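# Sort bronze bushings from turntable into crate

## Task

Transfer every bronze bushing from the turntable into the crate, while every steel bushing stays on the turntable. The crate must finish level and still inside its corner guides. Parts count only if they stay put without the robot holding them, and nothing the robot is touching at the end may settle downward by more than roughly a fingernail's width once released.

## Robot and tools

Robot: two arms, left_arm and right_arm, each with a parallel gripper. The fingers extend along the gripper's own +z axis and close along its y axis. The reported end_effector_position sits between the finger pads when closed, about 2 cm short of the fingertips; closing pushes the tips roughly 10 mm farther along +z.

World frame (used by all state lines and calibrations): origin on the table top midway between the arms, +z up, +x out over the table, left_arm on the +y side. The arm names do not correspond to image sides. Reported hand positions can be slightly wrong, more so at long reach.

execute_actions(actions): actions is a list of actions. Each action is a table of up to 15 rows, one row per control step of 1/30 s. If fewer than 15 rows are given, the last row repeats to fill 15 steps (one action is 0.5 s). Each row has 14 numbers in [-1, 1], all arms in one list: left_arm dx, dy, dz, rx, ry, rz, opening, then right_arm dx, dy, dz, rx, ry, rz, opening. Always give all 14 even if one arm is idle. dx..rz are an offset in that gripper's own axes from its measured pose at the start of the action (for the first action in a call, from the last pose a result reported); every row refers to that same start, not to the previous row. Scale: 1.0 = 0.6 m for translation, 180 degrees for rotation; rx, ry, rz form one rotation vector. opening is absolute, not an offset: +1 fully open (0.084 m), -1 closed. An empty list just returns state and images.

move(target, speed, blocking): target is one 14-number row laid out as above; its offsets are from the pose in the scene's latest result showing one, in each gripper's own axes. Both grippers travel in straight lines and arrive together, taking 0.5 to 10 s (longer paths are cut off at 10 s, short of target). speed is m/s, 0.002 to 0.5, default 0.25; rotation rate is capped at twice that in rad/s. Openings are sent at the start. Paths do not avoid obstacles or the other arm; grippers can lag, drift, or overshoot speed, especially near a straight elbow. Faster contact hits harder, and targets set deeper past contact press harder. blocking=false returns after 0.5 s while motion continues; then use wait(0) to poll, and call wait or stop before sending new actions or moves. The result adds a move: line with the ending (done, off_target, moving, held, fault) and limits (paced = pose clipped; held = a check blocked steps, after which the arm may jump faster), plus each gripper's remaining distance. An ending naming one arm means the other finished fine.

wait(seconds): 0 to 10 s, arms hold last commands; returns early if a running move ends. stop(): brakes a running move (needs room, fingers keep moving). zoom_image(camera, region): camera is cam_high, cam_left_wrist or cam_right_wrist; region [x0, y0, x1, y1] in image pixels from the top-left, max 504x504. finished_scene(scene): ends scene 1 or 2 irreversibly and reports success; the goal must be true and stable. Replying without a tool call ends all remaining scenes.

Control behaviour: each step the commanded pose is clipped to within 70 mm and 16 degrees of the measured pose, then solved by damped IK, position before orientation. Large offsets need several actions; after an action the arm goes at most to its last clipped pose. Hand target lines show where the controller is driving. Joints move at most 3.14 rad/s. A pose unreachable line means the clearance check altered or blocked that arm's command. For an arm that should stay put, send the offset back to its wanted pose in the first call of a reply and zeros afterwards.

Gripping: grip_measured is the actual opening on the command scale. To hold, command an opening well under grip_measured; lower squeezes harder (about 24 N per pad up to ~6 cm width). Fast closes can overshoot force. Re-sending grip_measured gives light pressure; wide parts may slip. Expect occasional tugs on held parts or pushes on loose ones.

Cameras: cam_high, cam_left_wrist, cam_right_wrist, each 504x504, returned in that order; calibration lines give K, distortion and T_world_to_cam for projecting points.

Safety: never let the arms collide or press each other hard. Contact torque reaching a joint's load limit (waist/shoulder 43.5, elbow/forearm roll 26.1, wrist pitch/roll 17.4 N m, load included) triggers a TORQUE FAULT: the arm backs off, freezes 10 s and drops the rest of the call. Holding loads heats motors; MOTOR HOT warns at 65 °C, and 80 °C brakes the arm (OVER-TEMPERATURE FAULT). Avoid drops, slams, hard pushes, tipping the crate or shoving it from its corner guides, and anything leaving the table. Release parts so they rest on their own, and withdraw so nothing touched sinks afterwards.

Each tool is called after "Emit:" in YAML: its name, and indented under it one key for each argument.

## Session

Emit:
execute_actions:
  actions: []

Scene clock: 0.00 s.
left_arm: end_effector_position=(+0.3042, +0.5527, +0.3304) grip_measured=+1.00 end_effector_quat_wxyz=(-0.007, -0.412, +0.911, -0.018) end_effector_velocity=(+0.000, +0.000, +0.000) end_effector_angular_velocity=(+0.000, -0.000, -0.000) | right_arm: end_effector_position=(+0.6722, -0.1021, +0.2580) grip_measured=+1.00 end_effector_quat_wxyz=(+0.527, +0.671, +0.486, +0.189) end_effector_velocity=(-0.000, -0.000, -0.001) end_effector_angular_velocity=(+0.000, +0.001, -0.001)
Joint positions: left_arm=[ 0.728 -0.287 -1.142 -0.029  1.455  3.074  0.084] | right_arm=[ 0.735  0.9   -2.145 -1.285  1.16  -0.081  0.084]
Joint velocities: left_arm=[-0. -0. -0.  0. -0.  0. -0.] | right_arm=[-0.     0.001  0.     0.001  0.     0.001  0.   ]
Joint torques (N m, as the arm reports them, + toward a larger angle): no reading
Motor temperatures (°C, as the motors report them): left_arm=[33 34 36 34 38 36] | right_arm=[35 32 38 33 41 36]
Hand target (left_arm): +0.304, +0.553, +0.330; -0.007, -0.412, +0.911, -0.018
Hand target (right_arm): +0.672, -0.102, +0.258; +0.527, +0.671, +0.486, +0.189

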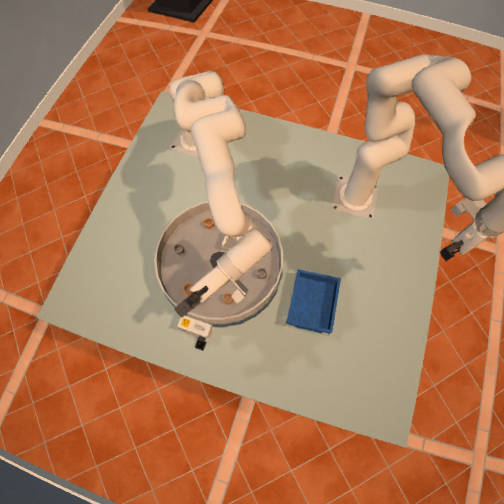

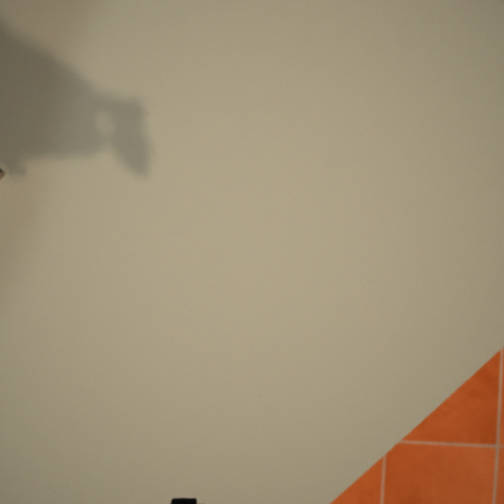

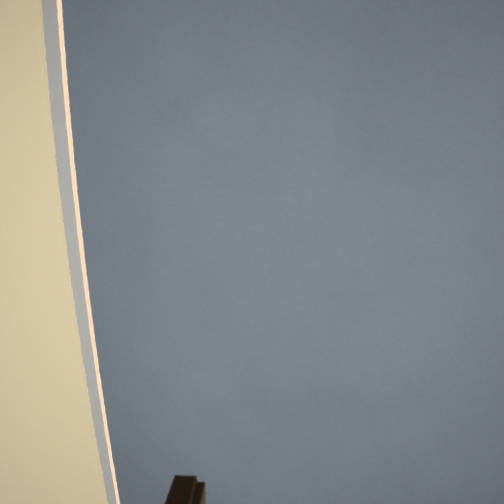

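Emit:
move:
  target: [0,0,0,0,0,0,1,-0.8,-0.238,-0.148,0,0,0,1]
  speed: 0.4

Scene clock: 8.33 s.
left_arm: end_effector_position=(+0.3042, +0.5527, +0.3304) grip_measured=+1.00 end_effector_quat_wxyz=(-0.007, -0.412, +0.911, -0.018) end_effector_velocity=(+0.000, -0.000, +0.000) end_effector_angular_velocity=(+0.000, -0.000, -0.001) | right_arm: end_effector_position=(+0.3201, -0.4674, +0.2881) grip_measured=+1.00 end_effector_quat_wxyz=(+0.527, +0.671, +0.486, +0.189) end_effector_velocity=(-0.001, -0.000, -0.000) end_effector_angular_velocity=(+0.005, +0.006, +0.007)
Joint positions: left_arm=[ 0.728 -0.287 -1.142 -0.029  1.455  3.074  0.084] | right_arm=[ 0.086 -1.02  -0.136 -1.51   0.55  -0.107  0.084]
Joint velocities: left_arm=[-0.001 -0.    -0.001  0.     0.     0.    -0.   ] | right_arm=[-0.017 -0.011  0.005  0.017 -0.023 -0.027  0.   ]
Joint torques (N m, as the arm reports them, + toward a larger angle): left_arm=[  0.55 -18.6  -12.15  -1.04  -2.16  -0.02] | right_arm=[ -0.07  -1.89 -25.47   0.53  -0.09   0.27]
Motor temperatures (°C, as the motors report them): left_arm=[33 35 40 34 38 36] | right_arm=[35 34 41 33 41 36]
Hand target (left_arm): +0.304, +0.553, +0.330; -0.007, -0.412, +0.911, -0.018
Hand target (right_arm): +0.320, -0.468, +0.288; +0.527, +0.671, +0.486, +0.189
Off the commanded pose (left_arm): 0.000 m, 0 deg.
Off the commanded pose (right_arm): 0.001 m, 0 deg.
move: done; limits=paced
camera_calibration (this result's frames):
cam_left_wrist: T_world_to_cam=[[-0.74587, 0.665204, -0.0343686, -0.097147], [0.666077, 0.745202, -0.031865, -0.534163], [0.00441486, -0.0466593, -0.998901, 0.488725], [0, 0, 0, 1]] pos_world=[0.281177, 0.485486, 0.467828]
cam_right_wrist: T_world_to_cam=[[0.461233, 0.0250885, 0.886924, -0.36025], [-0.454092, -0.852098, 0.260248, -0.258307], [0.762275, -0.522781, -0.381624, -0.251222], [0, 0, 0, 1]] pos_world=[0.240365, -0.342398, 0.290866]

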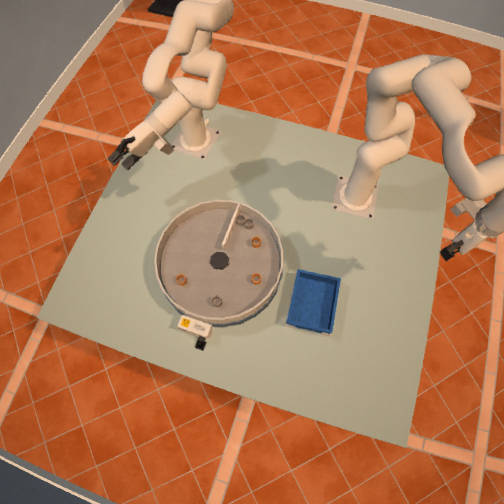

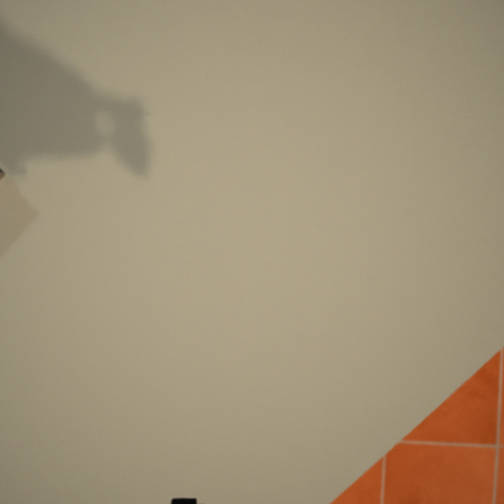

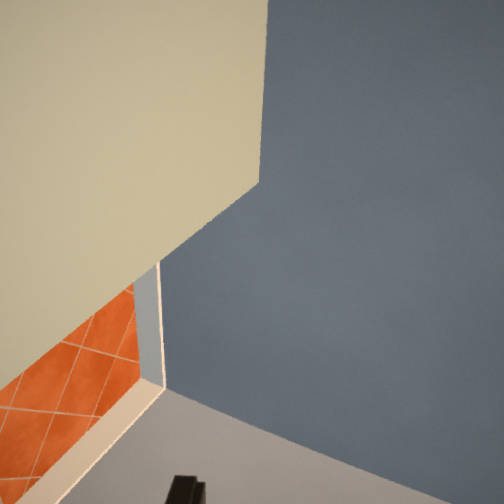

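Emit:
zoom_image:
  camera: "cam_high"
  region: [140, 190, 350, 360]

Emit:
wait:
  seconds: 3

Region (140, 190, 350, 360) of cam_high's 504x504 image, scaled by 2.400, with more detail than that image has; it fills the top 408 rows of this view, and the rest is white.

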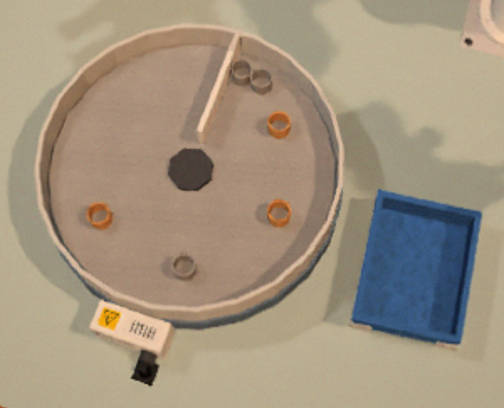

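Scene clock: 14.93 s.
left_arm: end_effector_position=(+0.3042, +0.5527, +0.3304) grip_measured=+1.00 end_effector_quat_wxyz=(-0.007, -0.412, +0.911, -0.018) end_effector_velocity=(+0.000, +0.000, +0.000) end_effector_angular_velocity=(+0.000, -0.000, +0.001) | right_arm: end_effector_position=(+0.3199, -0.4676, +0.2883) grip_measured=+1.00 end_effector_quat_wxyz=(+0.527, +0.671, +0.486, +0.189) end_effector_velocity=(-0.000, -0.000, -0.000) end_effector_angular_velocity=(-0.000, +0.000, +0.000)
Joint positions: left_arm=[ 0.728 -0.287 -1.142 -0.029  1.455  3.074  0.084] | right_arm=[ 0.084 -1.022 -0.135 -1.508  0.548 -0.109  0.084]
Joint velocities: left_arm=[-0.     0.    -0.001 -0.    -0.    -0.001  0.   ] | right_arm=[-0. -0.  0. -0.  0. -0.  0.]
Joint torques (N m, as the arm reports them, + toward a larger angle): left_arm=[  0.18 -18.11 -12.34  -1.42  -2.15   0.13] | right_arm=[ -0.93  -2.27 -25.51   0.49  -0.02   0.2 ]
Motor temperatures (°C, as the motors report them): left_arm=[33 35 42 34 38 36] | right_arm=[35 33 43 33 41 36]
Hand target (left_arm): +0.304, +0.553, +0.330; -0.007, -0.412, +0.911, -0.018
Hand target (right_arm): +0.320, -0.468, +0.288; +0.527, +0.671, +0.486, +0.189
Off the commanded pose (left_arm): 0.000 m, 0 deg.
Off the commanded pose (right_arm): 0.001 m, 0 deg.
wait: 3.00 s; at rest from the start
camera_calibration (this result's frames):
cam_left_wrist: T_world_to_cam=[[-0.74587, 0.665204, -0.0343687, -0.0971468], [0.666077, 0.745202, -0.031865, -0.534163], [0.00441496, -0.0466594, -0.998901, 0.488725], [0, 0, 0, 1]] pos_world=[0.281177, 0.485486, 0.467828]
cam_right_wrist: T_world_to_cam=[[0.461282, 0.024776, 0.886908, -0.360479], [-0.453853, -0.852344, 0.25986, -0.2586], [0.762389, -0.522394, -0.381926, -0.250893], [0, 0, 0, 1]] pos_world=[0.240194, -0.34255, 0.291089]

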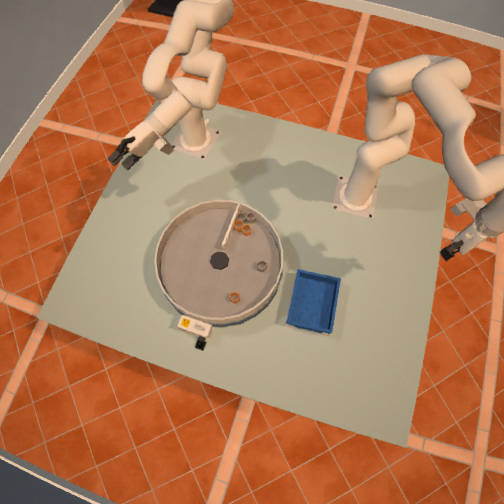

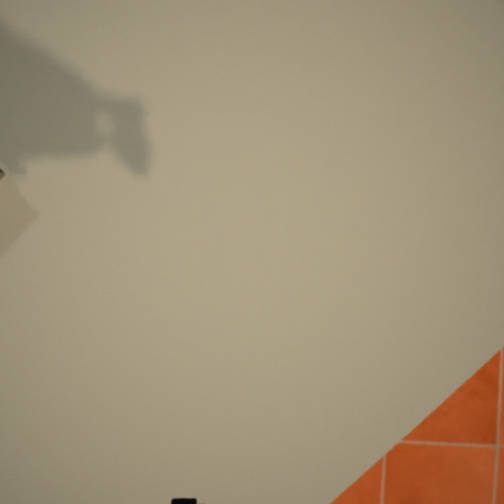

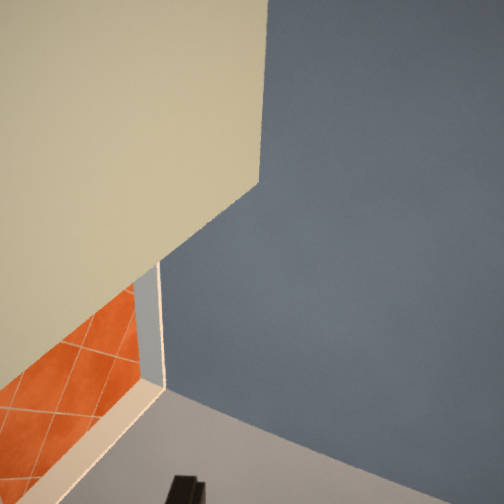

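Emit:
move:
  target: [0.65,-0.57,0.13,0,0,0,1,0,0,0,0,0,0,1]
  speed: 0.4

Scene clock: 24.43 s.
left_arm: end_effector_position=(+0.3034, +0.0327, +0.2733) grip_measured=+1.00 end_effector_quat_wxyz=(-0.006, -0.412, +0.911, -0.019) end_effector_velocity=(-0.000, -0.002, -0.001) end_effector_angular_velocity=(+0.003, +0.003, -0.003) | right_arm: end_effector_position=(+0.3199, -0.4676, +0.2883) grip_measured=+1.00 end_effector_quat_wxyz=(+0.527, +0.671, +0.486, +0.189) end_effector_velocity=(+0.000, +0.000, -0.000) end_effector_angular_velocity=(+0.001, +0.000, +0.001)
Joint positions: left_arm=[-0.762 -0.38  -0.886 -0.028  1.237  1.59   0.084] | right_arm=[ 0.084 -1.022 -0.135 -1.508  0.548 -0.109  0.084]
Joint velocities: left_arm=[-0.006  0.009 -0.005  0.     0.001 -0.003  0.   ] | right_arm=[ 0.     0.001 -0.     0.001 -0.001  0.     0.   ]
Joint torques (N m, as the arm reports them, + toward a larger angle): left_arm=[  0.25 -16.84 -12.83  -1.04  -2.55   0.06] | right_arm=[ -1.16  -2.26 -25.48   0.42  -0.05   0.15]
Motor temperatures (°C, as the motors report them): left_arm=[33 35 44 34 39 36] | right_arm=[35 33 45 33 41 36]
Hand target (left_arm): +0.303, +0.032, +0.273; -0.006, -0.412, +0.911, -0.019
Hand target (right_arm): +0.320, -0.468, +0.288; +0.527, +0.671, +0.486, +0.189
Off the commanded pose (left_arm): 0.002 m, 0 deg.
Off the commanded pose (right_arm): 0.000 m, 0 deg.
move: done; limits=paced
camera_calibration (this result's frames):
cam_left_wrist: T_world_to_cam=[[-0.745925, 0.664984, -0.0373069, 0.247069], [0.665992, 0.74531, -0.0311155, -0.1481], [0.00711387, -0.0480559, -0.998819, 0.406593], [0, 0, 0, 1]] pos_world=[0.280036, -0.0343774, 0.410722]
cam_right_wrist: T_world_to_cam=[[0.461282, 0.0247761, 0.886908, -0.360479], [-0.453853, -0.852344, 0.25986, -0.2586], [0.762389, -0.522394, -0.381926, -0.250893], [0, 0, 0, 1]] pos_world=[0.240194, -0.34255, 0.291089]

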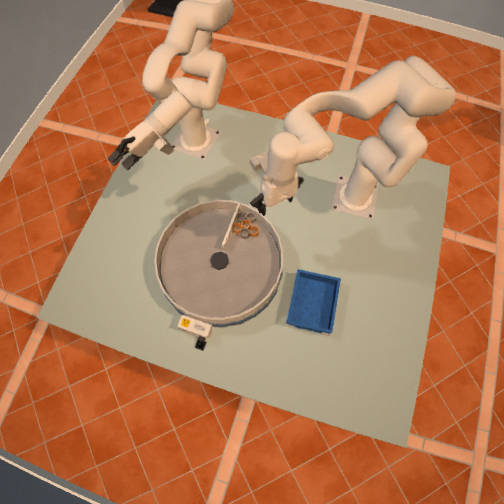

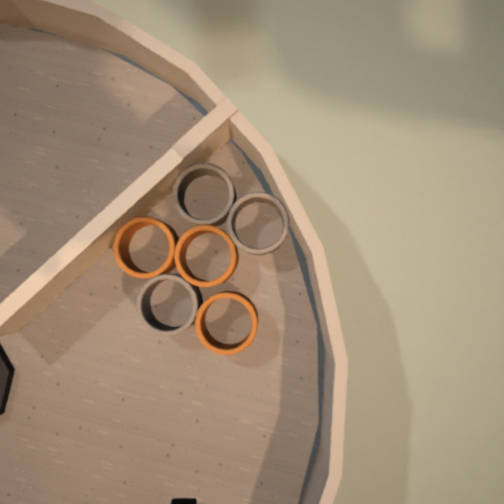

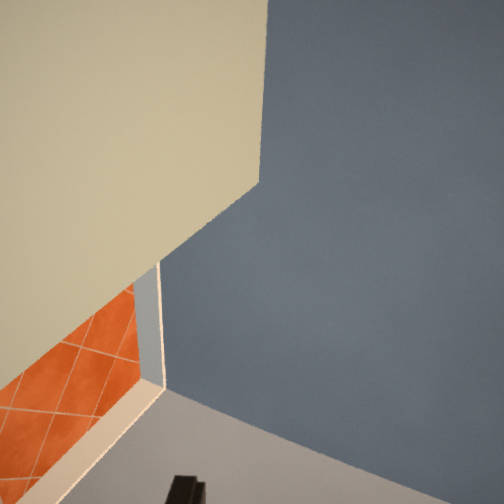

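Emit:
move:
  target: [0.042,-0.04,0.25,0,0,0,-0.4,0,0,0,0,0,0,1]
  speed: 0.2

Scene clock: 33.13 s.
left_arm: end_effector_position=(+0.3057, -0.0086, +0.1255) grip_measured=-0.42 end_effector_quat_wxyz=(-0.006, -0.412, +0.911, -0.020) end_effector_velocity=(-0.001, +0.000, -0.004) end_effector_angular_velocity=(+0.004, +0.005, -0.001) | right_arm: end_effector_position=(+0.3199, -0.4676, +0.2883) grip_measured=+1.00 end_effector_quat_wxyz=(+0.527, +0.671, +0.486, +0.189) end_effector_velocity=(-0.000, -0.000, +0.001) end_effector_angular_velocity=(-0.000, -0.001, -0.002)
Joint positions: left_arm=[-0.839 -0.107 -0.699 -0.036  0.773  1.529  0.026] | right_arm=[ 0.084 -1.022 -0.135 -1.508  0.548 -0.109  0.084]
Joint velocities: left_arm=[-0.002  0.008  0.002 -0.001 -0.004 -0.     0.   ] | right_arm=[-0.    -0.001 -0.     0.     0.002  0.     0.   ]
Joint torques (N m, as the arm reports them, + toward a larger angle): left_arm=[  0.3  -22.35 -10.79  -0.93  -2.55   0.11] | right_arm=[ -0.78  -2.48 -25.57   0.28   0.03   0.35]
Motor temperatures (°C, as the motors report them): left_arm=[33 35 45 34 39 36] | right_arm=[35 33 46 33 41 36]
Hand target (left_arm): +0.305, -0.008, +0.125; -0.006, -0.412, +0.911, -0.019
Hand target (right_arm): +0.320, -0.468, +0.288; +0.527, +0.671, +0.486, +0.189
Off the commanded pose (left_arm): 0.001 m, 0 deg.
Off the commanded pose (right_arm): 0.000 m, 0 deg.
move: done
camera_calibration (this result's frames):
cam_left_wrist: T_world_to_cam=[[-0.74554, 0.665346, -0.0385337, 0.270743], [0.666417, 0.744907, -0.0316541, -0.123522], [0.00764307, -0.049279, -0.998756, 0.256831], [0, 0, 0, 1]] pos_world=[0.282203, -0.0754692, 0.263034]
cam_right_wrist: T_world_to_cam=[[0.461282, 0.024776, 0.886907, -0.360479], [-0.453853, -0.852344, 0.25986, -0.2586], [0.762389, -0.522394, -0.381927, -0.250893], [0, 0, 0, 1]] pos_world=[0.240194, -0.34255, 0.291089]

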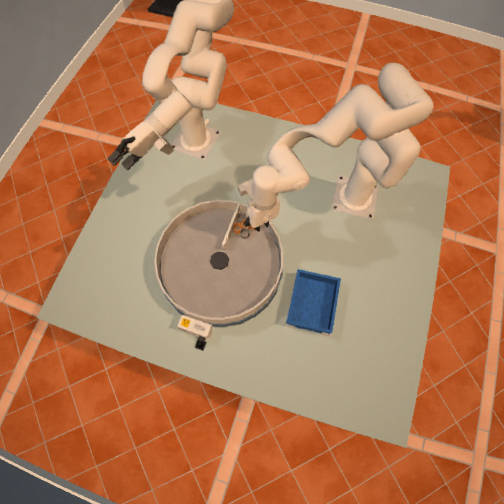

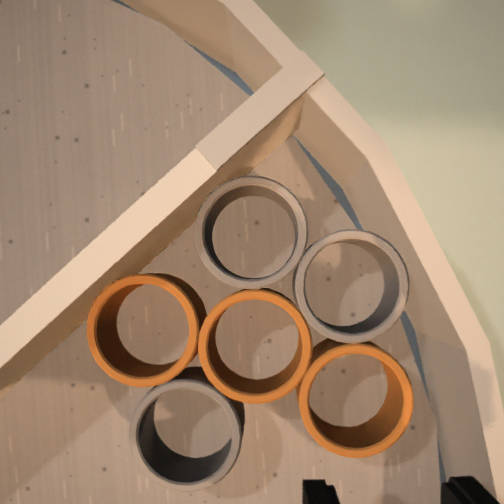

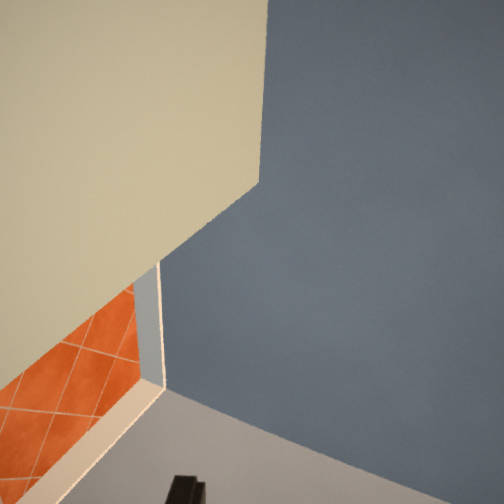

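Emit:
execute_actions:
  actions:
    - [[0.008,0.006,0,0,0,0.5,-0.4,0,0,0,0,0,0,1]]
    - [[0,0,0,0,0,0,-0.4,0,0,0,0,0,0,1]]

Emit:
move:
  target: [0,0,0.105,0,0,0,-0.4,0,0,0,0,0,0,1]
  speed: 0.08

Emit:
wait:
  seconds: 0

Scene clock: 41.77 s.
left_arm: end_effector_position=(+0.2999, -0.0099, +0.1256) grip_measured=-0.42 end_effector_quat_wxyz=(+0.023, -0.120, +0.993, -0.006) end_effector_velocity=(-0.001, -0.000, -0.000) end_effector_angular_velocity=(+0.003, -0.003, +0.011) | right_arm: end_effector_position=(+0.3199, -0.4676, +0.2883) grip_measured=+1.00 end_effector_quat_wxyz=(+0.527, +0.671, +0.486, +0.189) end_effector_velocity=(+0.000, +0.001, +0.000) end_effector_angular_velocity=(+0.001, -0.001, +0.002)
Joint positions: left_arm=[-0.875 -0.12  -0.684  0.042  0.768  2.047  0.026] | right_arm=[ 0.084 -1.022 -0.135 -1.508  0.548 -0.109  0.084]
Joint velocities: left_arm=[-0.003  0.     0.     0.006  0.    -0.019 -0.   ] | right_arm=[-0.    -0.001  0.    -0.001 -0.003  0.002  0.   ]
Joint torques (N m, as the arm reports them, + toward a larger angle): left_arm=[  0.18 -20.67 -11.21  -1.24  -2.     0.25] | right_arm=[ -0.91  -2.72 -25.49   0.35   0.     0.25]
Motor temperatures (°C, as the motors report them): left_arm=[33 35 45 34 39 36] | right_arm=[35 32 47 33 41 36]
Hand target (left_arm): +0.300, -0.010, +0.126; +0.023, -0.120, +0.992, -0.006
Hand target (right_arm): +0.320, -0.468, +0.288; +0.527, +0.671, +0.486, +0.189
Off the commanded pose (left_arm): 0.000 m, 0 deg.
Off the commanded pose (right_arm): 0.000 m, 0 deg.
camera_calibration (this result's frames):
cam_left_wrist: T_world_to_cam=[[-0.229899, 0.97291, -0.0243606, 0.113883], [0.972255, 0.230711, 0.0386413, -0.224312], [0.0432147, -0.0148011, -0.998956, 0.246543], [0, 0, 0, 1]] pos_world=[0.233615, -0.0553971, 0.257728]
cam_right_wrist: T_world_to_cam=[[0.461282, 0.0247762, 0.886907, -0.360479], [-0.453853, -0.852344, 0.25986, -0.2586], [0.762389, -0.522394, -0.381927, -0.250893], [0, 0, 0, 1]] pos_world=[0.240194, -0.34255, 0.291088]

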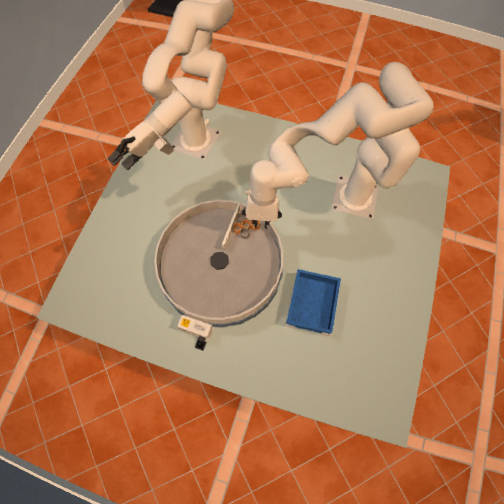

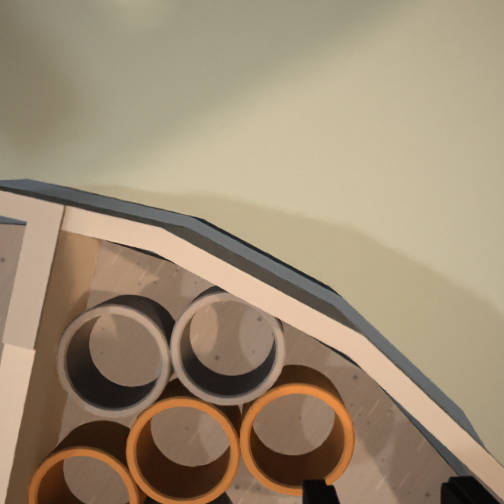

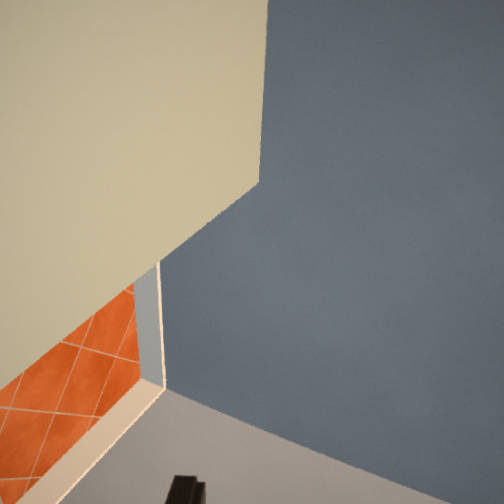

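Scene clock: 43.10 s.
left_arm: end_effector_position=(+0.3108, -0.0193, +0.0743) grip_measured=-0.42 end_effector_quat_wxyz=(+0.032, -0.120, +0.992, -0.019) end_effector_velocity=(+0.003, +0.001, +0.000) end_effector_angular_velocity=(+0.003, +0.001, +0.006) | right_arm: end_effector_position=(+0.3199, -0.4676, +0.2883) grip_measured=+1.00 end_effector_quat_wxyz=(+0.527, +0.671, +0.486, +0.189) end_effector_velocity=(-0.000, -0.000, +0.000) end_effector_angular_velocity=(-0.003, +0.000, +0.000)
Joint positions: left_arm=[-0.868  0.025 -0.659  0.054  0.566  2.04   0.026] | right_arm=[ 0.084 -1.022 -0.135 -1.508  0.548 -0.109  0.084]
Joint velocities: left_arm=[ 0.006  0.007 -0.01   0.002  0.006 -0.001 -0.   ] | right_arm=[ 0.    -0.     0.    -0.001  0.001 -0.001  0.   ]
Joint torques (N m, as the arm reports them, + toward a larger angle): left_arm=[4.98 4.06 4.48 0.28 3.06 0.31] | right_arm=[ -0.74  -2.45 -25.6    0.4    0.02   0.22]
Motor temperatures (°C, as the motors report them): left_arm=[33 35 44 34 39 36] | right_arm=[35 32 47 33 41 36]
Hand target (left_arm): +0.303, -0.010, +0.063; +0.023, -0.120, +0.993, -0.006
Hand target (right_arm): +0.320, -0.468, +0.288; +0.527, +0.671, +0.486, +0.189
Off the commanded pose (left_arm): 0.017 m, 2 deg.
Off the commanded pose (right_arm): 0.000 m, 0 deg.
move: off_target (left_arm)
camera_calibration (this result's frames):
cam_left_wrist: T_world_to_cam=[[-0.228538, 0.972134, -0.0522054, 0.125947], [0.971375, 0.231273, 0.0542496, -0.231697], [0.0648116, -0.038313, -0.997162, 0.187463], [0, 0, 0, 1]] pos_world=[0.241699, -0.0616699, 0.206076]
cam_right_wrist: T_world_to_cam=[[0.461282, 0.0247763, 0.886907, -0.360479], [-0.453853, -0.852344, 0.25986, -0.2586], [0.762389, -0.522394, -0.381926, -0.250893], [0, 0, 0, 1]] pos_world=[0.240194, -0.34255, 0.291089]

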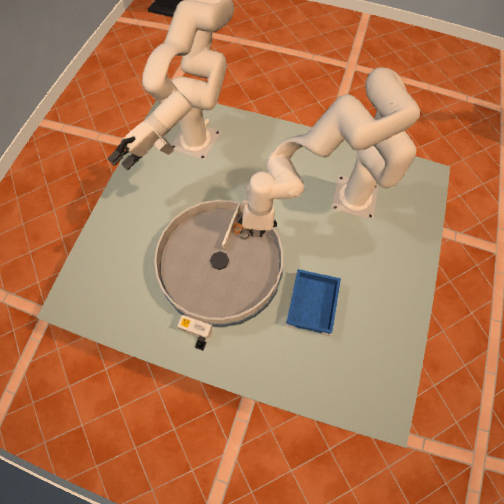

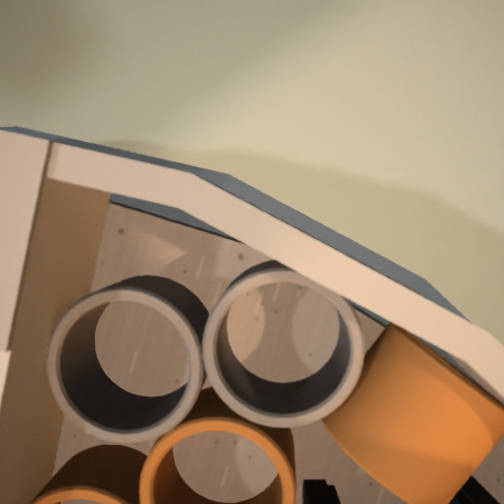

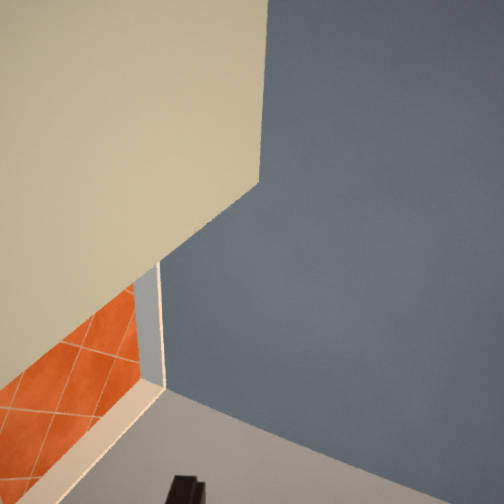

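Scene clock: 43.10 s.
left_arm: end_effector_position=(+0.3108, -0.0193, +0.0743) grip_measured=-0.42 end_effector_quat_wxyz=(+0.032, -0.120, +0.992, -0.019) end_effector_velocity=(+0.003, +0.001, +0.000) end_effector_angular_velocity=(+0.003, +0.001, +0.006) | right_arm: end_effector_position=(+0.3199, -0.4676, +0.2883) grip_measured=+1.00 end_effector_quat_wxyz=(+0.527, +0.671, +0.486, +0.189) end_effector_velocity=(-0.000, -0.000, +0.000) end_effector_angular_velocity=(-0.003, +0.000, +0.000)
Joint positions: left_arm=[-0.868  0.025 -0.659  0.054  0.566  2.04   0.026] | right_arm=[ 0.084 -1.022 -0.135 -1.508  0.548 -0.109  0.084]
Joint velocities: left_arm=[ 0.006  0.007 -0.01   0.002  0.006 -0.001 -0.   ] | right_arm=[ 0.    -0.     0.    -0.001  0.001 -0.001  0.   ]
Joint torques (N m, as the arm reports them, + toward a larger angle): left_arm=[4.98 4.06 4.48 0.28 3.06 0.31] | right_arm=[ -0.74  -2.45 -25.6    0.4    0.02   0.22]
Motor temperatures (°C, as the motors report them): left_arm=[33 35 44 34 39 36] | right_arm=[35 32 47 33 41 36]
Hand target (left_arm): +0.303, -0.010, +0.063; +0.023, -0.120, +0.993, -0.006
Hand target (right_arm): +0.320, -0.468, +0.288; +0.527, +0.671, +0.486, +0.189
Off the commanded pose (left_arm): 0.017 m, 2 deg.
Off the commanded pose (right_arm): 0.000 m, 0 deg.
camera_calibration (this result's frames):
cam_left_wrist: T_world_to_cam=[[-0.228538, 0.972134, -0.0522054, 0.125947], [0.971375, 0.231273, 0.0542496, -0.231697], [0.0648116, -0.038313, -0.997162, 0.187463], [0, 0, 0, 1]] pos_world=[0.241699, -0.0616699, 0.206076]
cam_right_wrist: T_world_to_cam=[[0.461282, 0.0247763, 0.886907, -0.360479], [-0.453853, -0.852344, 0.25986, -0.2586], [0.762389, -0.522394, -0.381926, -0.250893], [0, 0, 0, 1]] pos_world=[0.240194, -0.34255, 0.291089]

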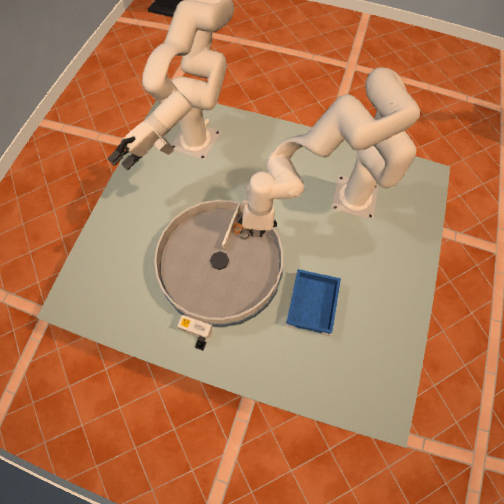

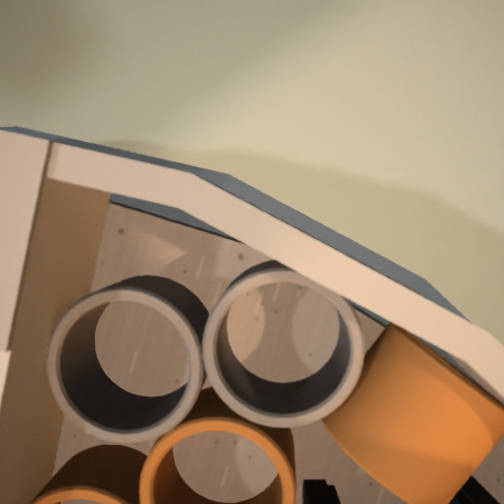

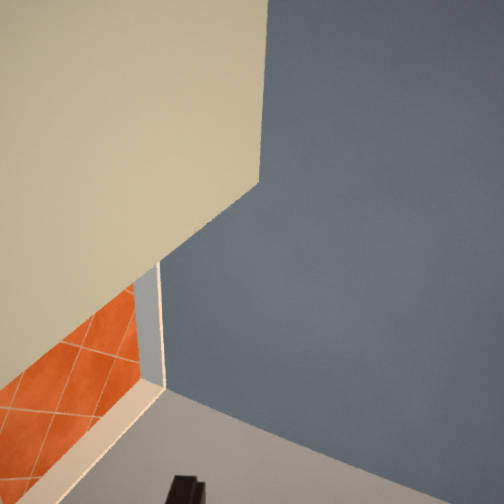

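Rotation was incomplete and I tipped it. Back up.

Emit:
move:
  target: [0,0,-0.12,0,0,0,-0.4,0,0,0,0,0,0,1]
  speed: 0.1

Scene clock: 49.93 s.
left_arm: end_effector_position=(+0.3058, -0.0167, +0.1456) grip_measured=-0.42 end_effector_quat_wxyz=(+0.032, -0.120, +0.992, -0.019) end_effector_velocity=(+0.001, -0.001, +0.003) end_effector_angular_velocity=(-0.003, -0.003, +0.001) | right_arm: end_effector_position=(+0.3199, -0.4676, +0.2883) grip_measured=+1.00 end_effector_quat_wxyz=(+0.527, +0.671, +0.486, +0.189) end_effector_velocity=(-0.000, -0.000, +0.000) end_effector_angular_velocity=(+0.001, -0.000, -0.001)
Joint positions: left_arm=[-0.876 -0.148 -0.711  0.042  0.792  2.048  0.026] | right_arm=[ 0.084 -1.022 -0.135 -1.508  0.548 -0.109  0.084]
Joint velocities: left_arm=[ 0.001 -0.004 -0.005 -0.     0.005 -0.001  0.   ] | right_arm=[-0.    -0.001  0.     0.001  0.     0.     0.   ]
Joint torques (N m, as the arm reports them, + toward a larger angle): left_arm=[  0.26 -20.93 -11.75  -1.04  -2.26   0.29] | right_arm=[ -0.44  -2.34 -25.53   0.39  -0.12   0.16]
Motor temperatures (°C, as the motors report them): left_arm=[33 35 42 34 39 36] | right_arm=[35 32 48 33 41 36]
Hand target (left_arm): +0.306, -0.017, +0.146; +0.032, -0.120, +0.992, -0.019
Hand target (right_arm): +0.320, -0.468, +0.288; +0.527, +0.671, +0.486, +0.189
Off the commanded pose (left_arm): 0.001 m, 0 deg.
Off the commanded pose (right_arm): 0.000 m, 0 deg.
move: done
camera_calibration (this result's frames):
cam_left_wrist: T_world_to_cam=[[-0.228815, 0.97212, -0.0512463, 0.12596], [0.971341, 0.231478, 0.0539903, -0.231212], [0.0643474, -0.0374238, -0.997226, 0.259084], [0, 0, 0, 1]] pos_world=[0.236736, -0.0592315, 0.277303]
cam_right_wrist: T_world_to_cam=[[0.461282, 0.0247763, 0.886907, -0.360479], [-0.453853, -0.852344, 0.25986, -0.2586], [0.762389, -0.522394, -0.381927, -0.250893], [0, 0, 0, 1]] pos_world=[0.240194, -0.34255, 0.291088]

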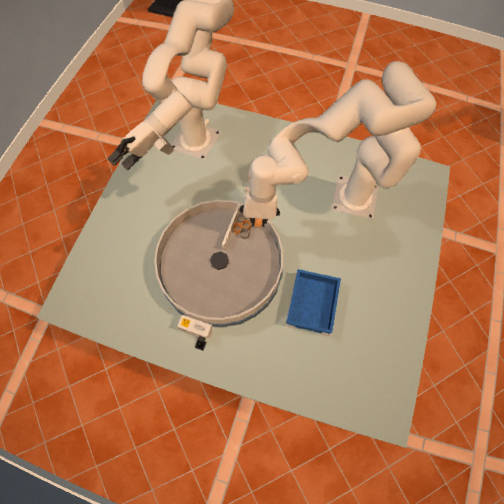

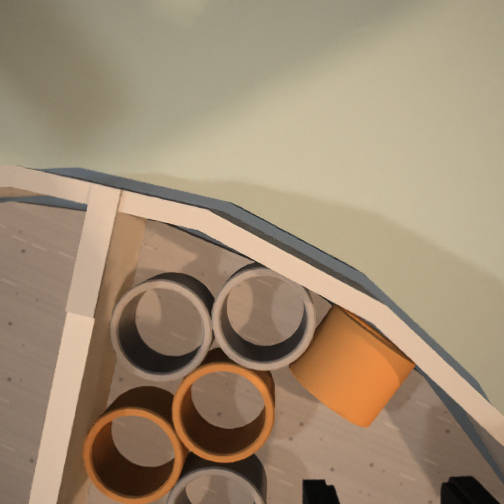

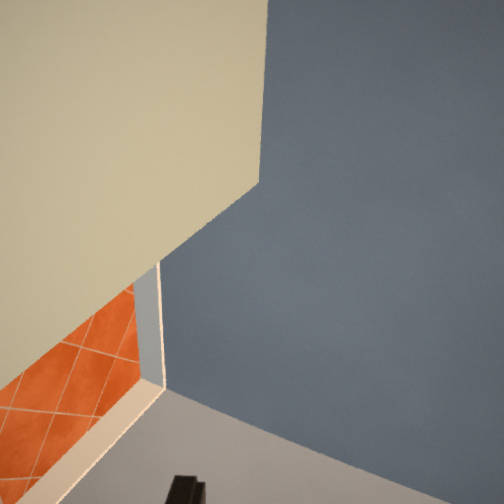

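Emit:
move:
  target: [0.042,0.012,0.03,0,0,0.17,0.2,0,0,0,0,0,0,1]
  speed: 0.1

Emit:
move:
  target: [0,0,0.11,0,0,0,0.2,0,0,0,0,0,0,1]
  speed: 0.08

Emit:
move:
  target: [0,0,0,0,0,0,-1,0,0,0,0,0,0,1]

Emit:
move:
  target: [0,0,-0.2,0,0,0,-1,0,0,0,0,0,0,1]
  speed: 0.15

Scene clock: 62.47 s.
left_arm: end_effector_position=(+0.2809, -0.0163, +0.1259) grip_measured=+0.19 end_effector_quat_wxyz=(+0.036, +0.146, +0.989, -0.010) end_effector_velocity=(-0.001, -0.000, -0.000) end_effector_angular_velocity=(+0.000, +0.000, -0.008) | right_arm: end_effector_position=(+0.3199, -0.4676, +0.2883) grip_measured=+1.00 end_effector_quat_wxyz=(+0.527, +0.671, +0.486, +0.189) end_effector_velocity=(+0.000, -0.000, +0.001) end_effector_angular_velocity=(-0.003, -0.001, +0.001)
Joint positions: left_arm=[-0.922 -0.166 -0.628  0.049  0.729  2.528  0.052] | right_arm=[ 0.084 -1.022 -0.135 -1.508  0.548 -0.109  0.084]
Joint velocities: left_arm=[-0.001 -0.     0.001 -0.001 -0.001  0.007  0.   ] | right_arm=[-0.    -0.001 -0.    -0.003 -0.    -0.     0.   ]
Joint torques (N m, as the arm reports them, + toward a larger angle): left_arm=[ -0.03 -20.28 -11.1   -1.21  -2.37   0.2 ] | right_arm=[ -0.6   -2.28 -25.68   0.4    0.08   0.18]
Motor temperatures (°C, as the motors report them): left_arm=[33 36 44 34 39 36] | right_arm=[35 32 48 33 41 36]
Hand target (left_arm): +0.281, -0.016, +0.126; +0.036, +0.146, +0.989, -0.010
Hand target (right_arm): +0.320, -0.468, +0.288; +0.527, +0.671, +0.486, +0.189
Off the commanded pose (left_arm): 0.000 m, 0 deg.
Off the commanded pose (right_arm): 0.000 m, 0 deg.
move: done
camera_calibration (this result's frames):
cam_left_wrist: T_world_to_cam=[[0.296883, 0.954792, -0.0152586, -0.0336185], [0.952982, -0.295228, 0.0683023, -0.211331], [0.0607097, -0.0348189, -0.997548, 0.242144], [0, 0, 0, 1]] pos_world=[0.196675, -0.021861, 0.255471]
cam_right_wrist: T_world_to_cam=[[0.461283, 0.0247763, 0.886907, -0.360479], [-0.453853, -0.852344, 0.259861, -0.2586], [0.762389, -0.522394, -0.381927, -0.250893], [0, 0, 0, 1]] pos_world=[0.240194, -0.34255, 0.291088]

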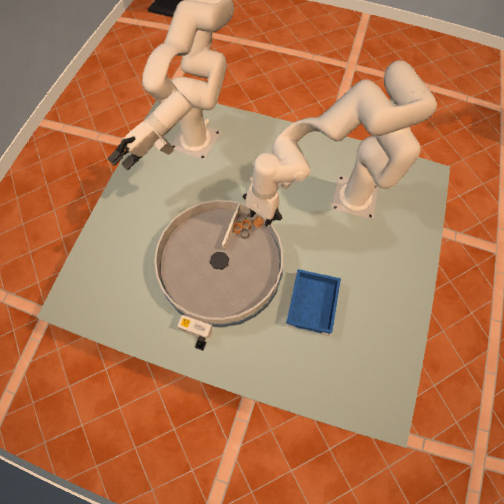

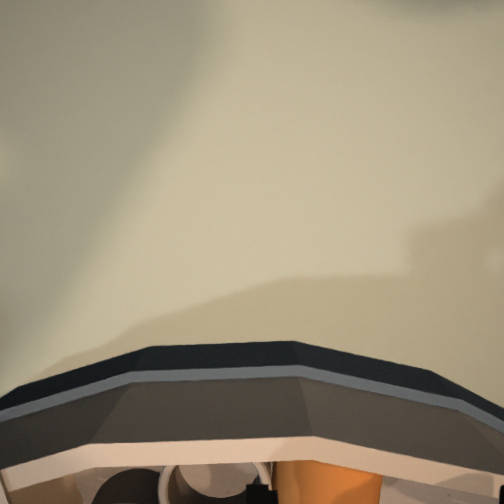

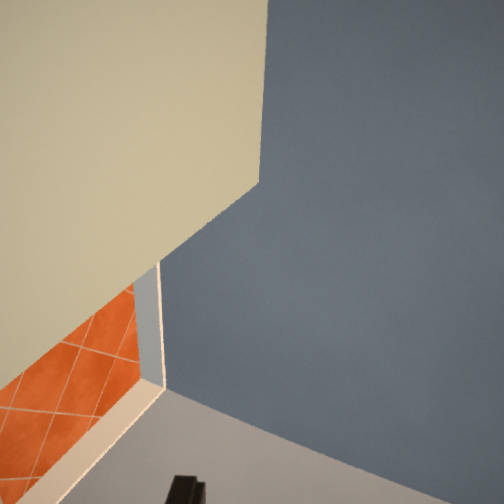

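Scene clock: 73.33 s.
left_arm: end_effector_position=(+0.3108, -0.0500, +0.1115) grip_measured=+0.19 end_effector_quat_wxyz=(+0.074, +0.145, +0.986, -0.045) end_effector_velocity=(-0.000, +0.000, -0.000) end_effector_angular_velocity=(+0.000, +0.001, +0.000) | right_arm: end_effector_position=(+0.3199, -0.4676, +0.2883) grip_measured=+1.00 end_effector_quat_wxyz=(+0.527, +0.671, +0.486, +0.189) end_effector_velocity=(-0.000, +0.000, -0.001) end_effector_angular_velocity=(+0.001, +0.002, -0.000)
Joint positions: left_arm=[-0.915 -0.045 -0.672  0.059  0.547  2.52   0.052] | right_arm=[ 0.084 -1.022 -0.135 -1.508  0.548 -0.109  0.084]
Joint velocities: left_arm=[ 0.     0.     0.001 -0.001 -0.     0.001 -0.   ] | right_arm=[ 0.     0.     0.001  0.002 -0.    -0.001  0.   ]
Joint torques (N m, as the arm reports them, + toward a larger angle): left_arm=[ -0.42 -22.28 -10.67  -1.1   -2.59   0.14] | right_arm=[ -0.55  -2.62 -25.53   0.32   0.05   0.17]
Motor temperatures (°C, as the motors report them): left_arm=[33 36 44 34 39 36] | right_arm=[35 32 48 33 41 36]
Hand target (left_arm): +0.311, -0.050, +0.111; +0.074, +0.145, +0.986, -0.045
Hand target (right_arm): +0.320, -0.468, +0.288; +0.527, +0.671, +0.486, +0.189
Off the commanded pose (left_arm): 0.066 m, 6 deg.
Off the commanded pose (right_arm): 0.000 m, 0 deg.
TORQUE FAULT: the external load on joint 3 (elbow) of the left arm reached its load limit, and that arm stopped for 10 seconds. That time counts as 18 of the actions that you can send in this scene. A torque fault stops only its own arm. That arm's remaining commands of this call were not run. Joint 3 (elbow) of that arm moved back by up to 3 degrees. That arm holds there, with its grip as last carried out, and accepts commands again: back off and push less far. That arm stops again, at the same cost, whenever a joint's load reaches its limit.
move: fault (left_arm)
camera_calibration (this result's frames):
cam_left_wrist: T_world_to_cam=[[0.299684, 0.95129, -0.0723605, -0.00522129], [0.945567, -0.286082, 0.15511, -0.255694], [0.126854, -0.114906, -0.985244, 0.198891], [0, 0, 0, 1]] pos_world=[0.218111, -0.045329, 0.235239]
cam_right_wrist: T_world_to_cam=[[0.461283, 0.0247764, 0.886907, -0.360479], [-0.453852, -0.852344, 0.259861, -0.2586], [0.762389, -0.522394, -0.381927, -0.250893], [0, 0, 0, 1]] pos_world=[0.240194, -0.34255, 0.291088]

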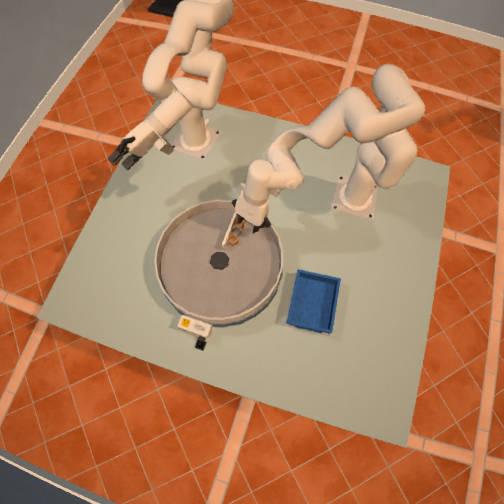

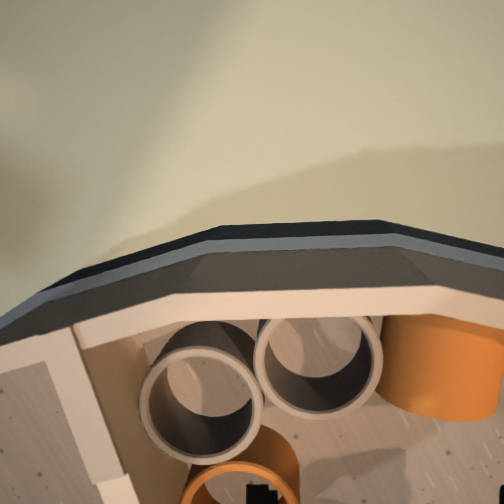

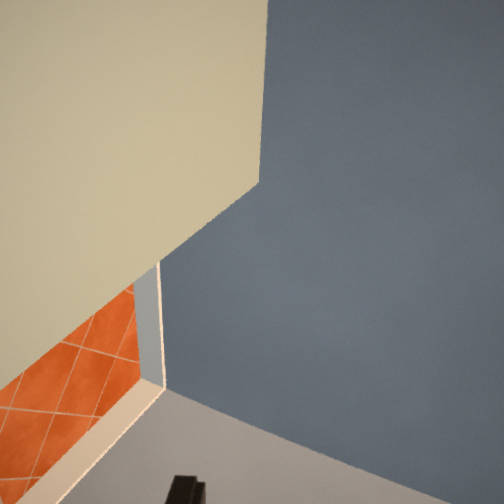

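not run: a fault stop came before this call.

not run: a fault stop came before this call.

Emit:
move:
  target: [0,0,-0.2,-0.023,0.049,0,0.2,0,0,0,0,0,0,1]
  speed: 0.1

Scene clock: 82.77 s.
left_arm: end_effector_position=(+0.2947, -0.0363, +0.2292) grip_measured=+0.19 end_effector_quat_wxyz=(+0.003, +0.145, +0.989, +0.003) end_effector_velocity=(+0.000, -0.000, +0.003) end_effector_angular_velocity=(+0.000, +0.001, -0.000) | right_arm: end_effector_position=(+0.3199, -0.4676, +0.2883) grip_measured=+1.00 end_effector_quat_wxyz=(+0.527, +0.671, +0.486, +0.189) end_effector_velocity=(-0.000, +0.000, -0.000) end_effector_angular_velocity=(-0.000, +0.001, +0.001)
Joint positions: left_arm=[-0.919 -0.18  -0.95   0.01   1.129  2.56   0.052] | right_arm=[ 0.084 -1.022 -0.135 -1.508  0.548 -0.109  0.084]
Joint velocities: left_arm=[ 0.    -0.    -0.008 -0.001  0.009  0.    -0.   ] | right_arm=[-0.     0.     0.001 -0.001 -0.001 -0.     0.   ]
Joint torques (N m, as the arm reports them, + toward a larger angle): left_arm=[  0.15 -22.13 -12.41  -1.39  -2.42   0.11] | right_arm=[ -0.82  -2.5  -25.57   0.33  -0.02   0.3 ]
Motor temperatures (°C, as the motors report them): left_arm=[33 36 44 34 39 36] | right_arm=[35 32 49 33 41 36]
Hand target (left_arm): +0.295, -0.036, +0.230; +0.004, +0.145, +0.989, +0.002
Hand target (right_arm): +0.320, -0.468, +0.288; +0.527, +0.671, +0.486, +0.189
Off the commanded pose (left_arm): 0.001 m, 0 deg.
Off the commanded pose (right_arm): 0.000 m, 0 deg.
move: done
camera_calibration (this result's frames):
cam_left_wrist: T_world_to_cam=[[0.293268, 0.95603, -0.000779497, -0.0192398], [0.95603, -0.293267, 0.0011477, -0.222861], [0.00086863, -0.00108181, -0.999999, 0.36312], [0, 0, 0, 1]] pos_world=[0.218389, -0.0465713, 0.36336]
cam_right_wrist: T_world_to_cam=[[0.461282, 0.0247763, 0.886907, -0.360479], [-0.453853, -0.852344, 0.25986, -0.2586], [0.762389, -0.522394, -0.381926, -0.250893], [0, 0, 0, 1]] pos_world=[0.240194, -0.34255, 0.291089]

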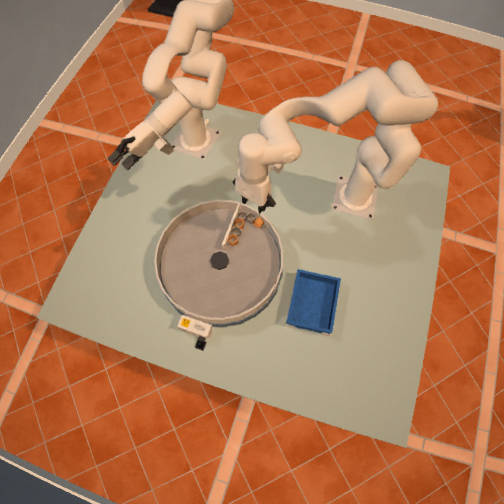

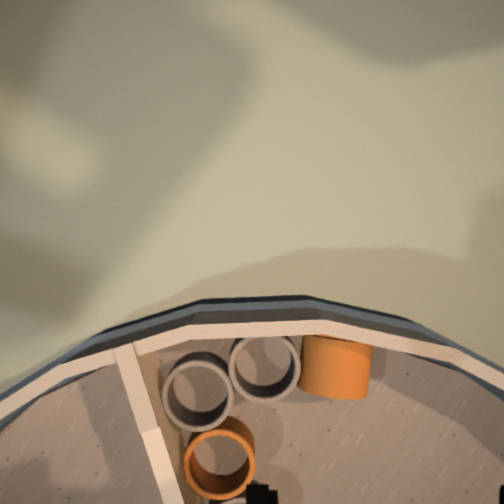

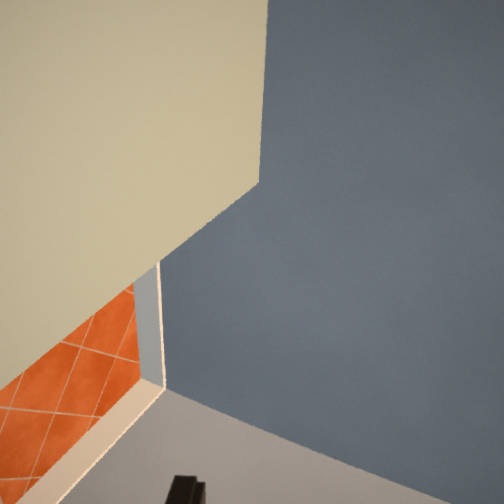

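Emit:
move:
  target: [0.017,0.013,0.2,0,0,0,0.2,0,0,0,0,0,0,1]
  speed: 0.1

Scene clock: 89.60 s.
left_arm: end_effector_position=(+0.2882, -0.0260, +0.1096) grip_measured=+0.19 end_effector_quat_wxyz=(+0.004, +0.145, +0.989, +0.002) end_effector_velocity=(-0.000, -0.000, -0.001) end_effector_angular_velocity=(+0.001, +0.001, -0.002) | right_arm: end_effector_position=(+0.3199, -0.4676, +0.2883) grip_measured=+1.00 end_effector_quat_wxyz=(+0.527, +0.671, +0.486, +0.189) end_effector_velocity=(+0.000, +0.000, +0.000) end_effector_angular_velocity=(+0.001, -0.001, +0.001)
Joint positions: left_arm=[-0.913 -0.051 -0.715  0.012  0.764  2.561  0.052] | right_arm=[ 0.084 -1.022 -0.135 -1.508  0.548 -0.109  0.084]
Joint velocities: left_arm=[-0.001  0.003  0.002 -0.    -0.004  0.001 -0.   ] | right_arm=[ 0.    -0.001  0.     0.    -0.001 -0.     0.   ]
Joint torques (N m, as the arm reports them, + toward a larger angle): left_arm=[ -0.27 -22.55  -9.91  -1.15  -1.68  -0.11] | right_arm=[ -0.59  -2.15 -25.66   0.4    0.05   0.29]
Motor temperatures (°C, as the motors report them): left_arm=[33 36 45 34 39 36] | right_arm=[35 32 49 33 41 36]
Hand target (left_arm): +0.288, -0.026, +0.109; +0.003, +0.145, +0.989, +0.003
Hand target (right_arm): +0.320, -0.468, +0.288; +0.527, +0.671, +0.486, +0.189
Off the commanded pose (left_arm): 0.001 m, 0 deg.
Off the commanded pose (right_arm): 0.000 m, 0 deg.
move: done
camera_calibration (this result's frames):
cam_left_wrist: T_world_to_cam=[[0.293733, 0.955886, -0.00148382, -0.0273865], [0.955887, -0.293731, 0.00163031, -0.213475], [0.00112255, -0.00189724, -0.999998, 0.243416], [0, 0, 0, 1]] pos_world=[0.211829, -0.036064, 0.243723]
cam_right_wrist: T_world_to_cam=[[0.461282, 0.0247762, 0.886907, -0.360479], [-0.453853, -0.852344, 0.25986, -0.2586], [0.762389, -0.522394, -0.381927, -0.250893], [0, 0, 0, 1]] pos_world=[0.240194, -0.34255, 0.291089]

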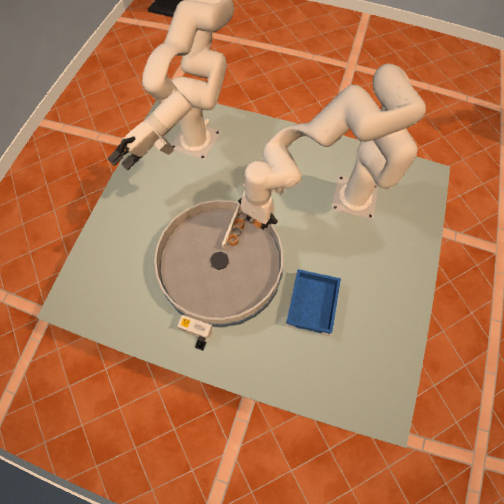

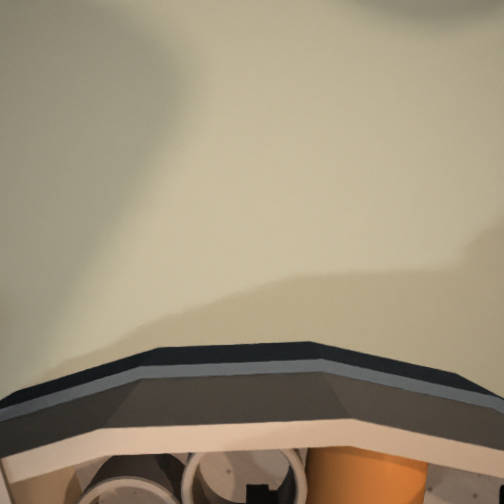

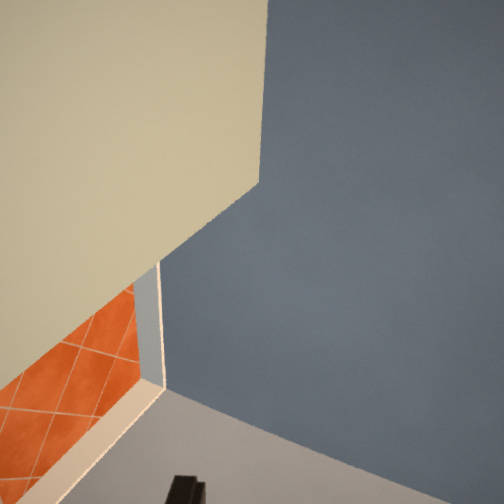

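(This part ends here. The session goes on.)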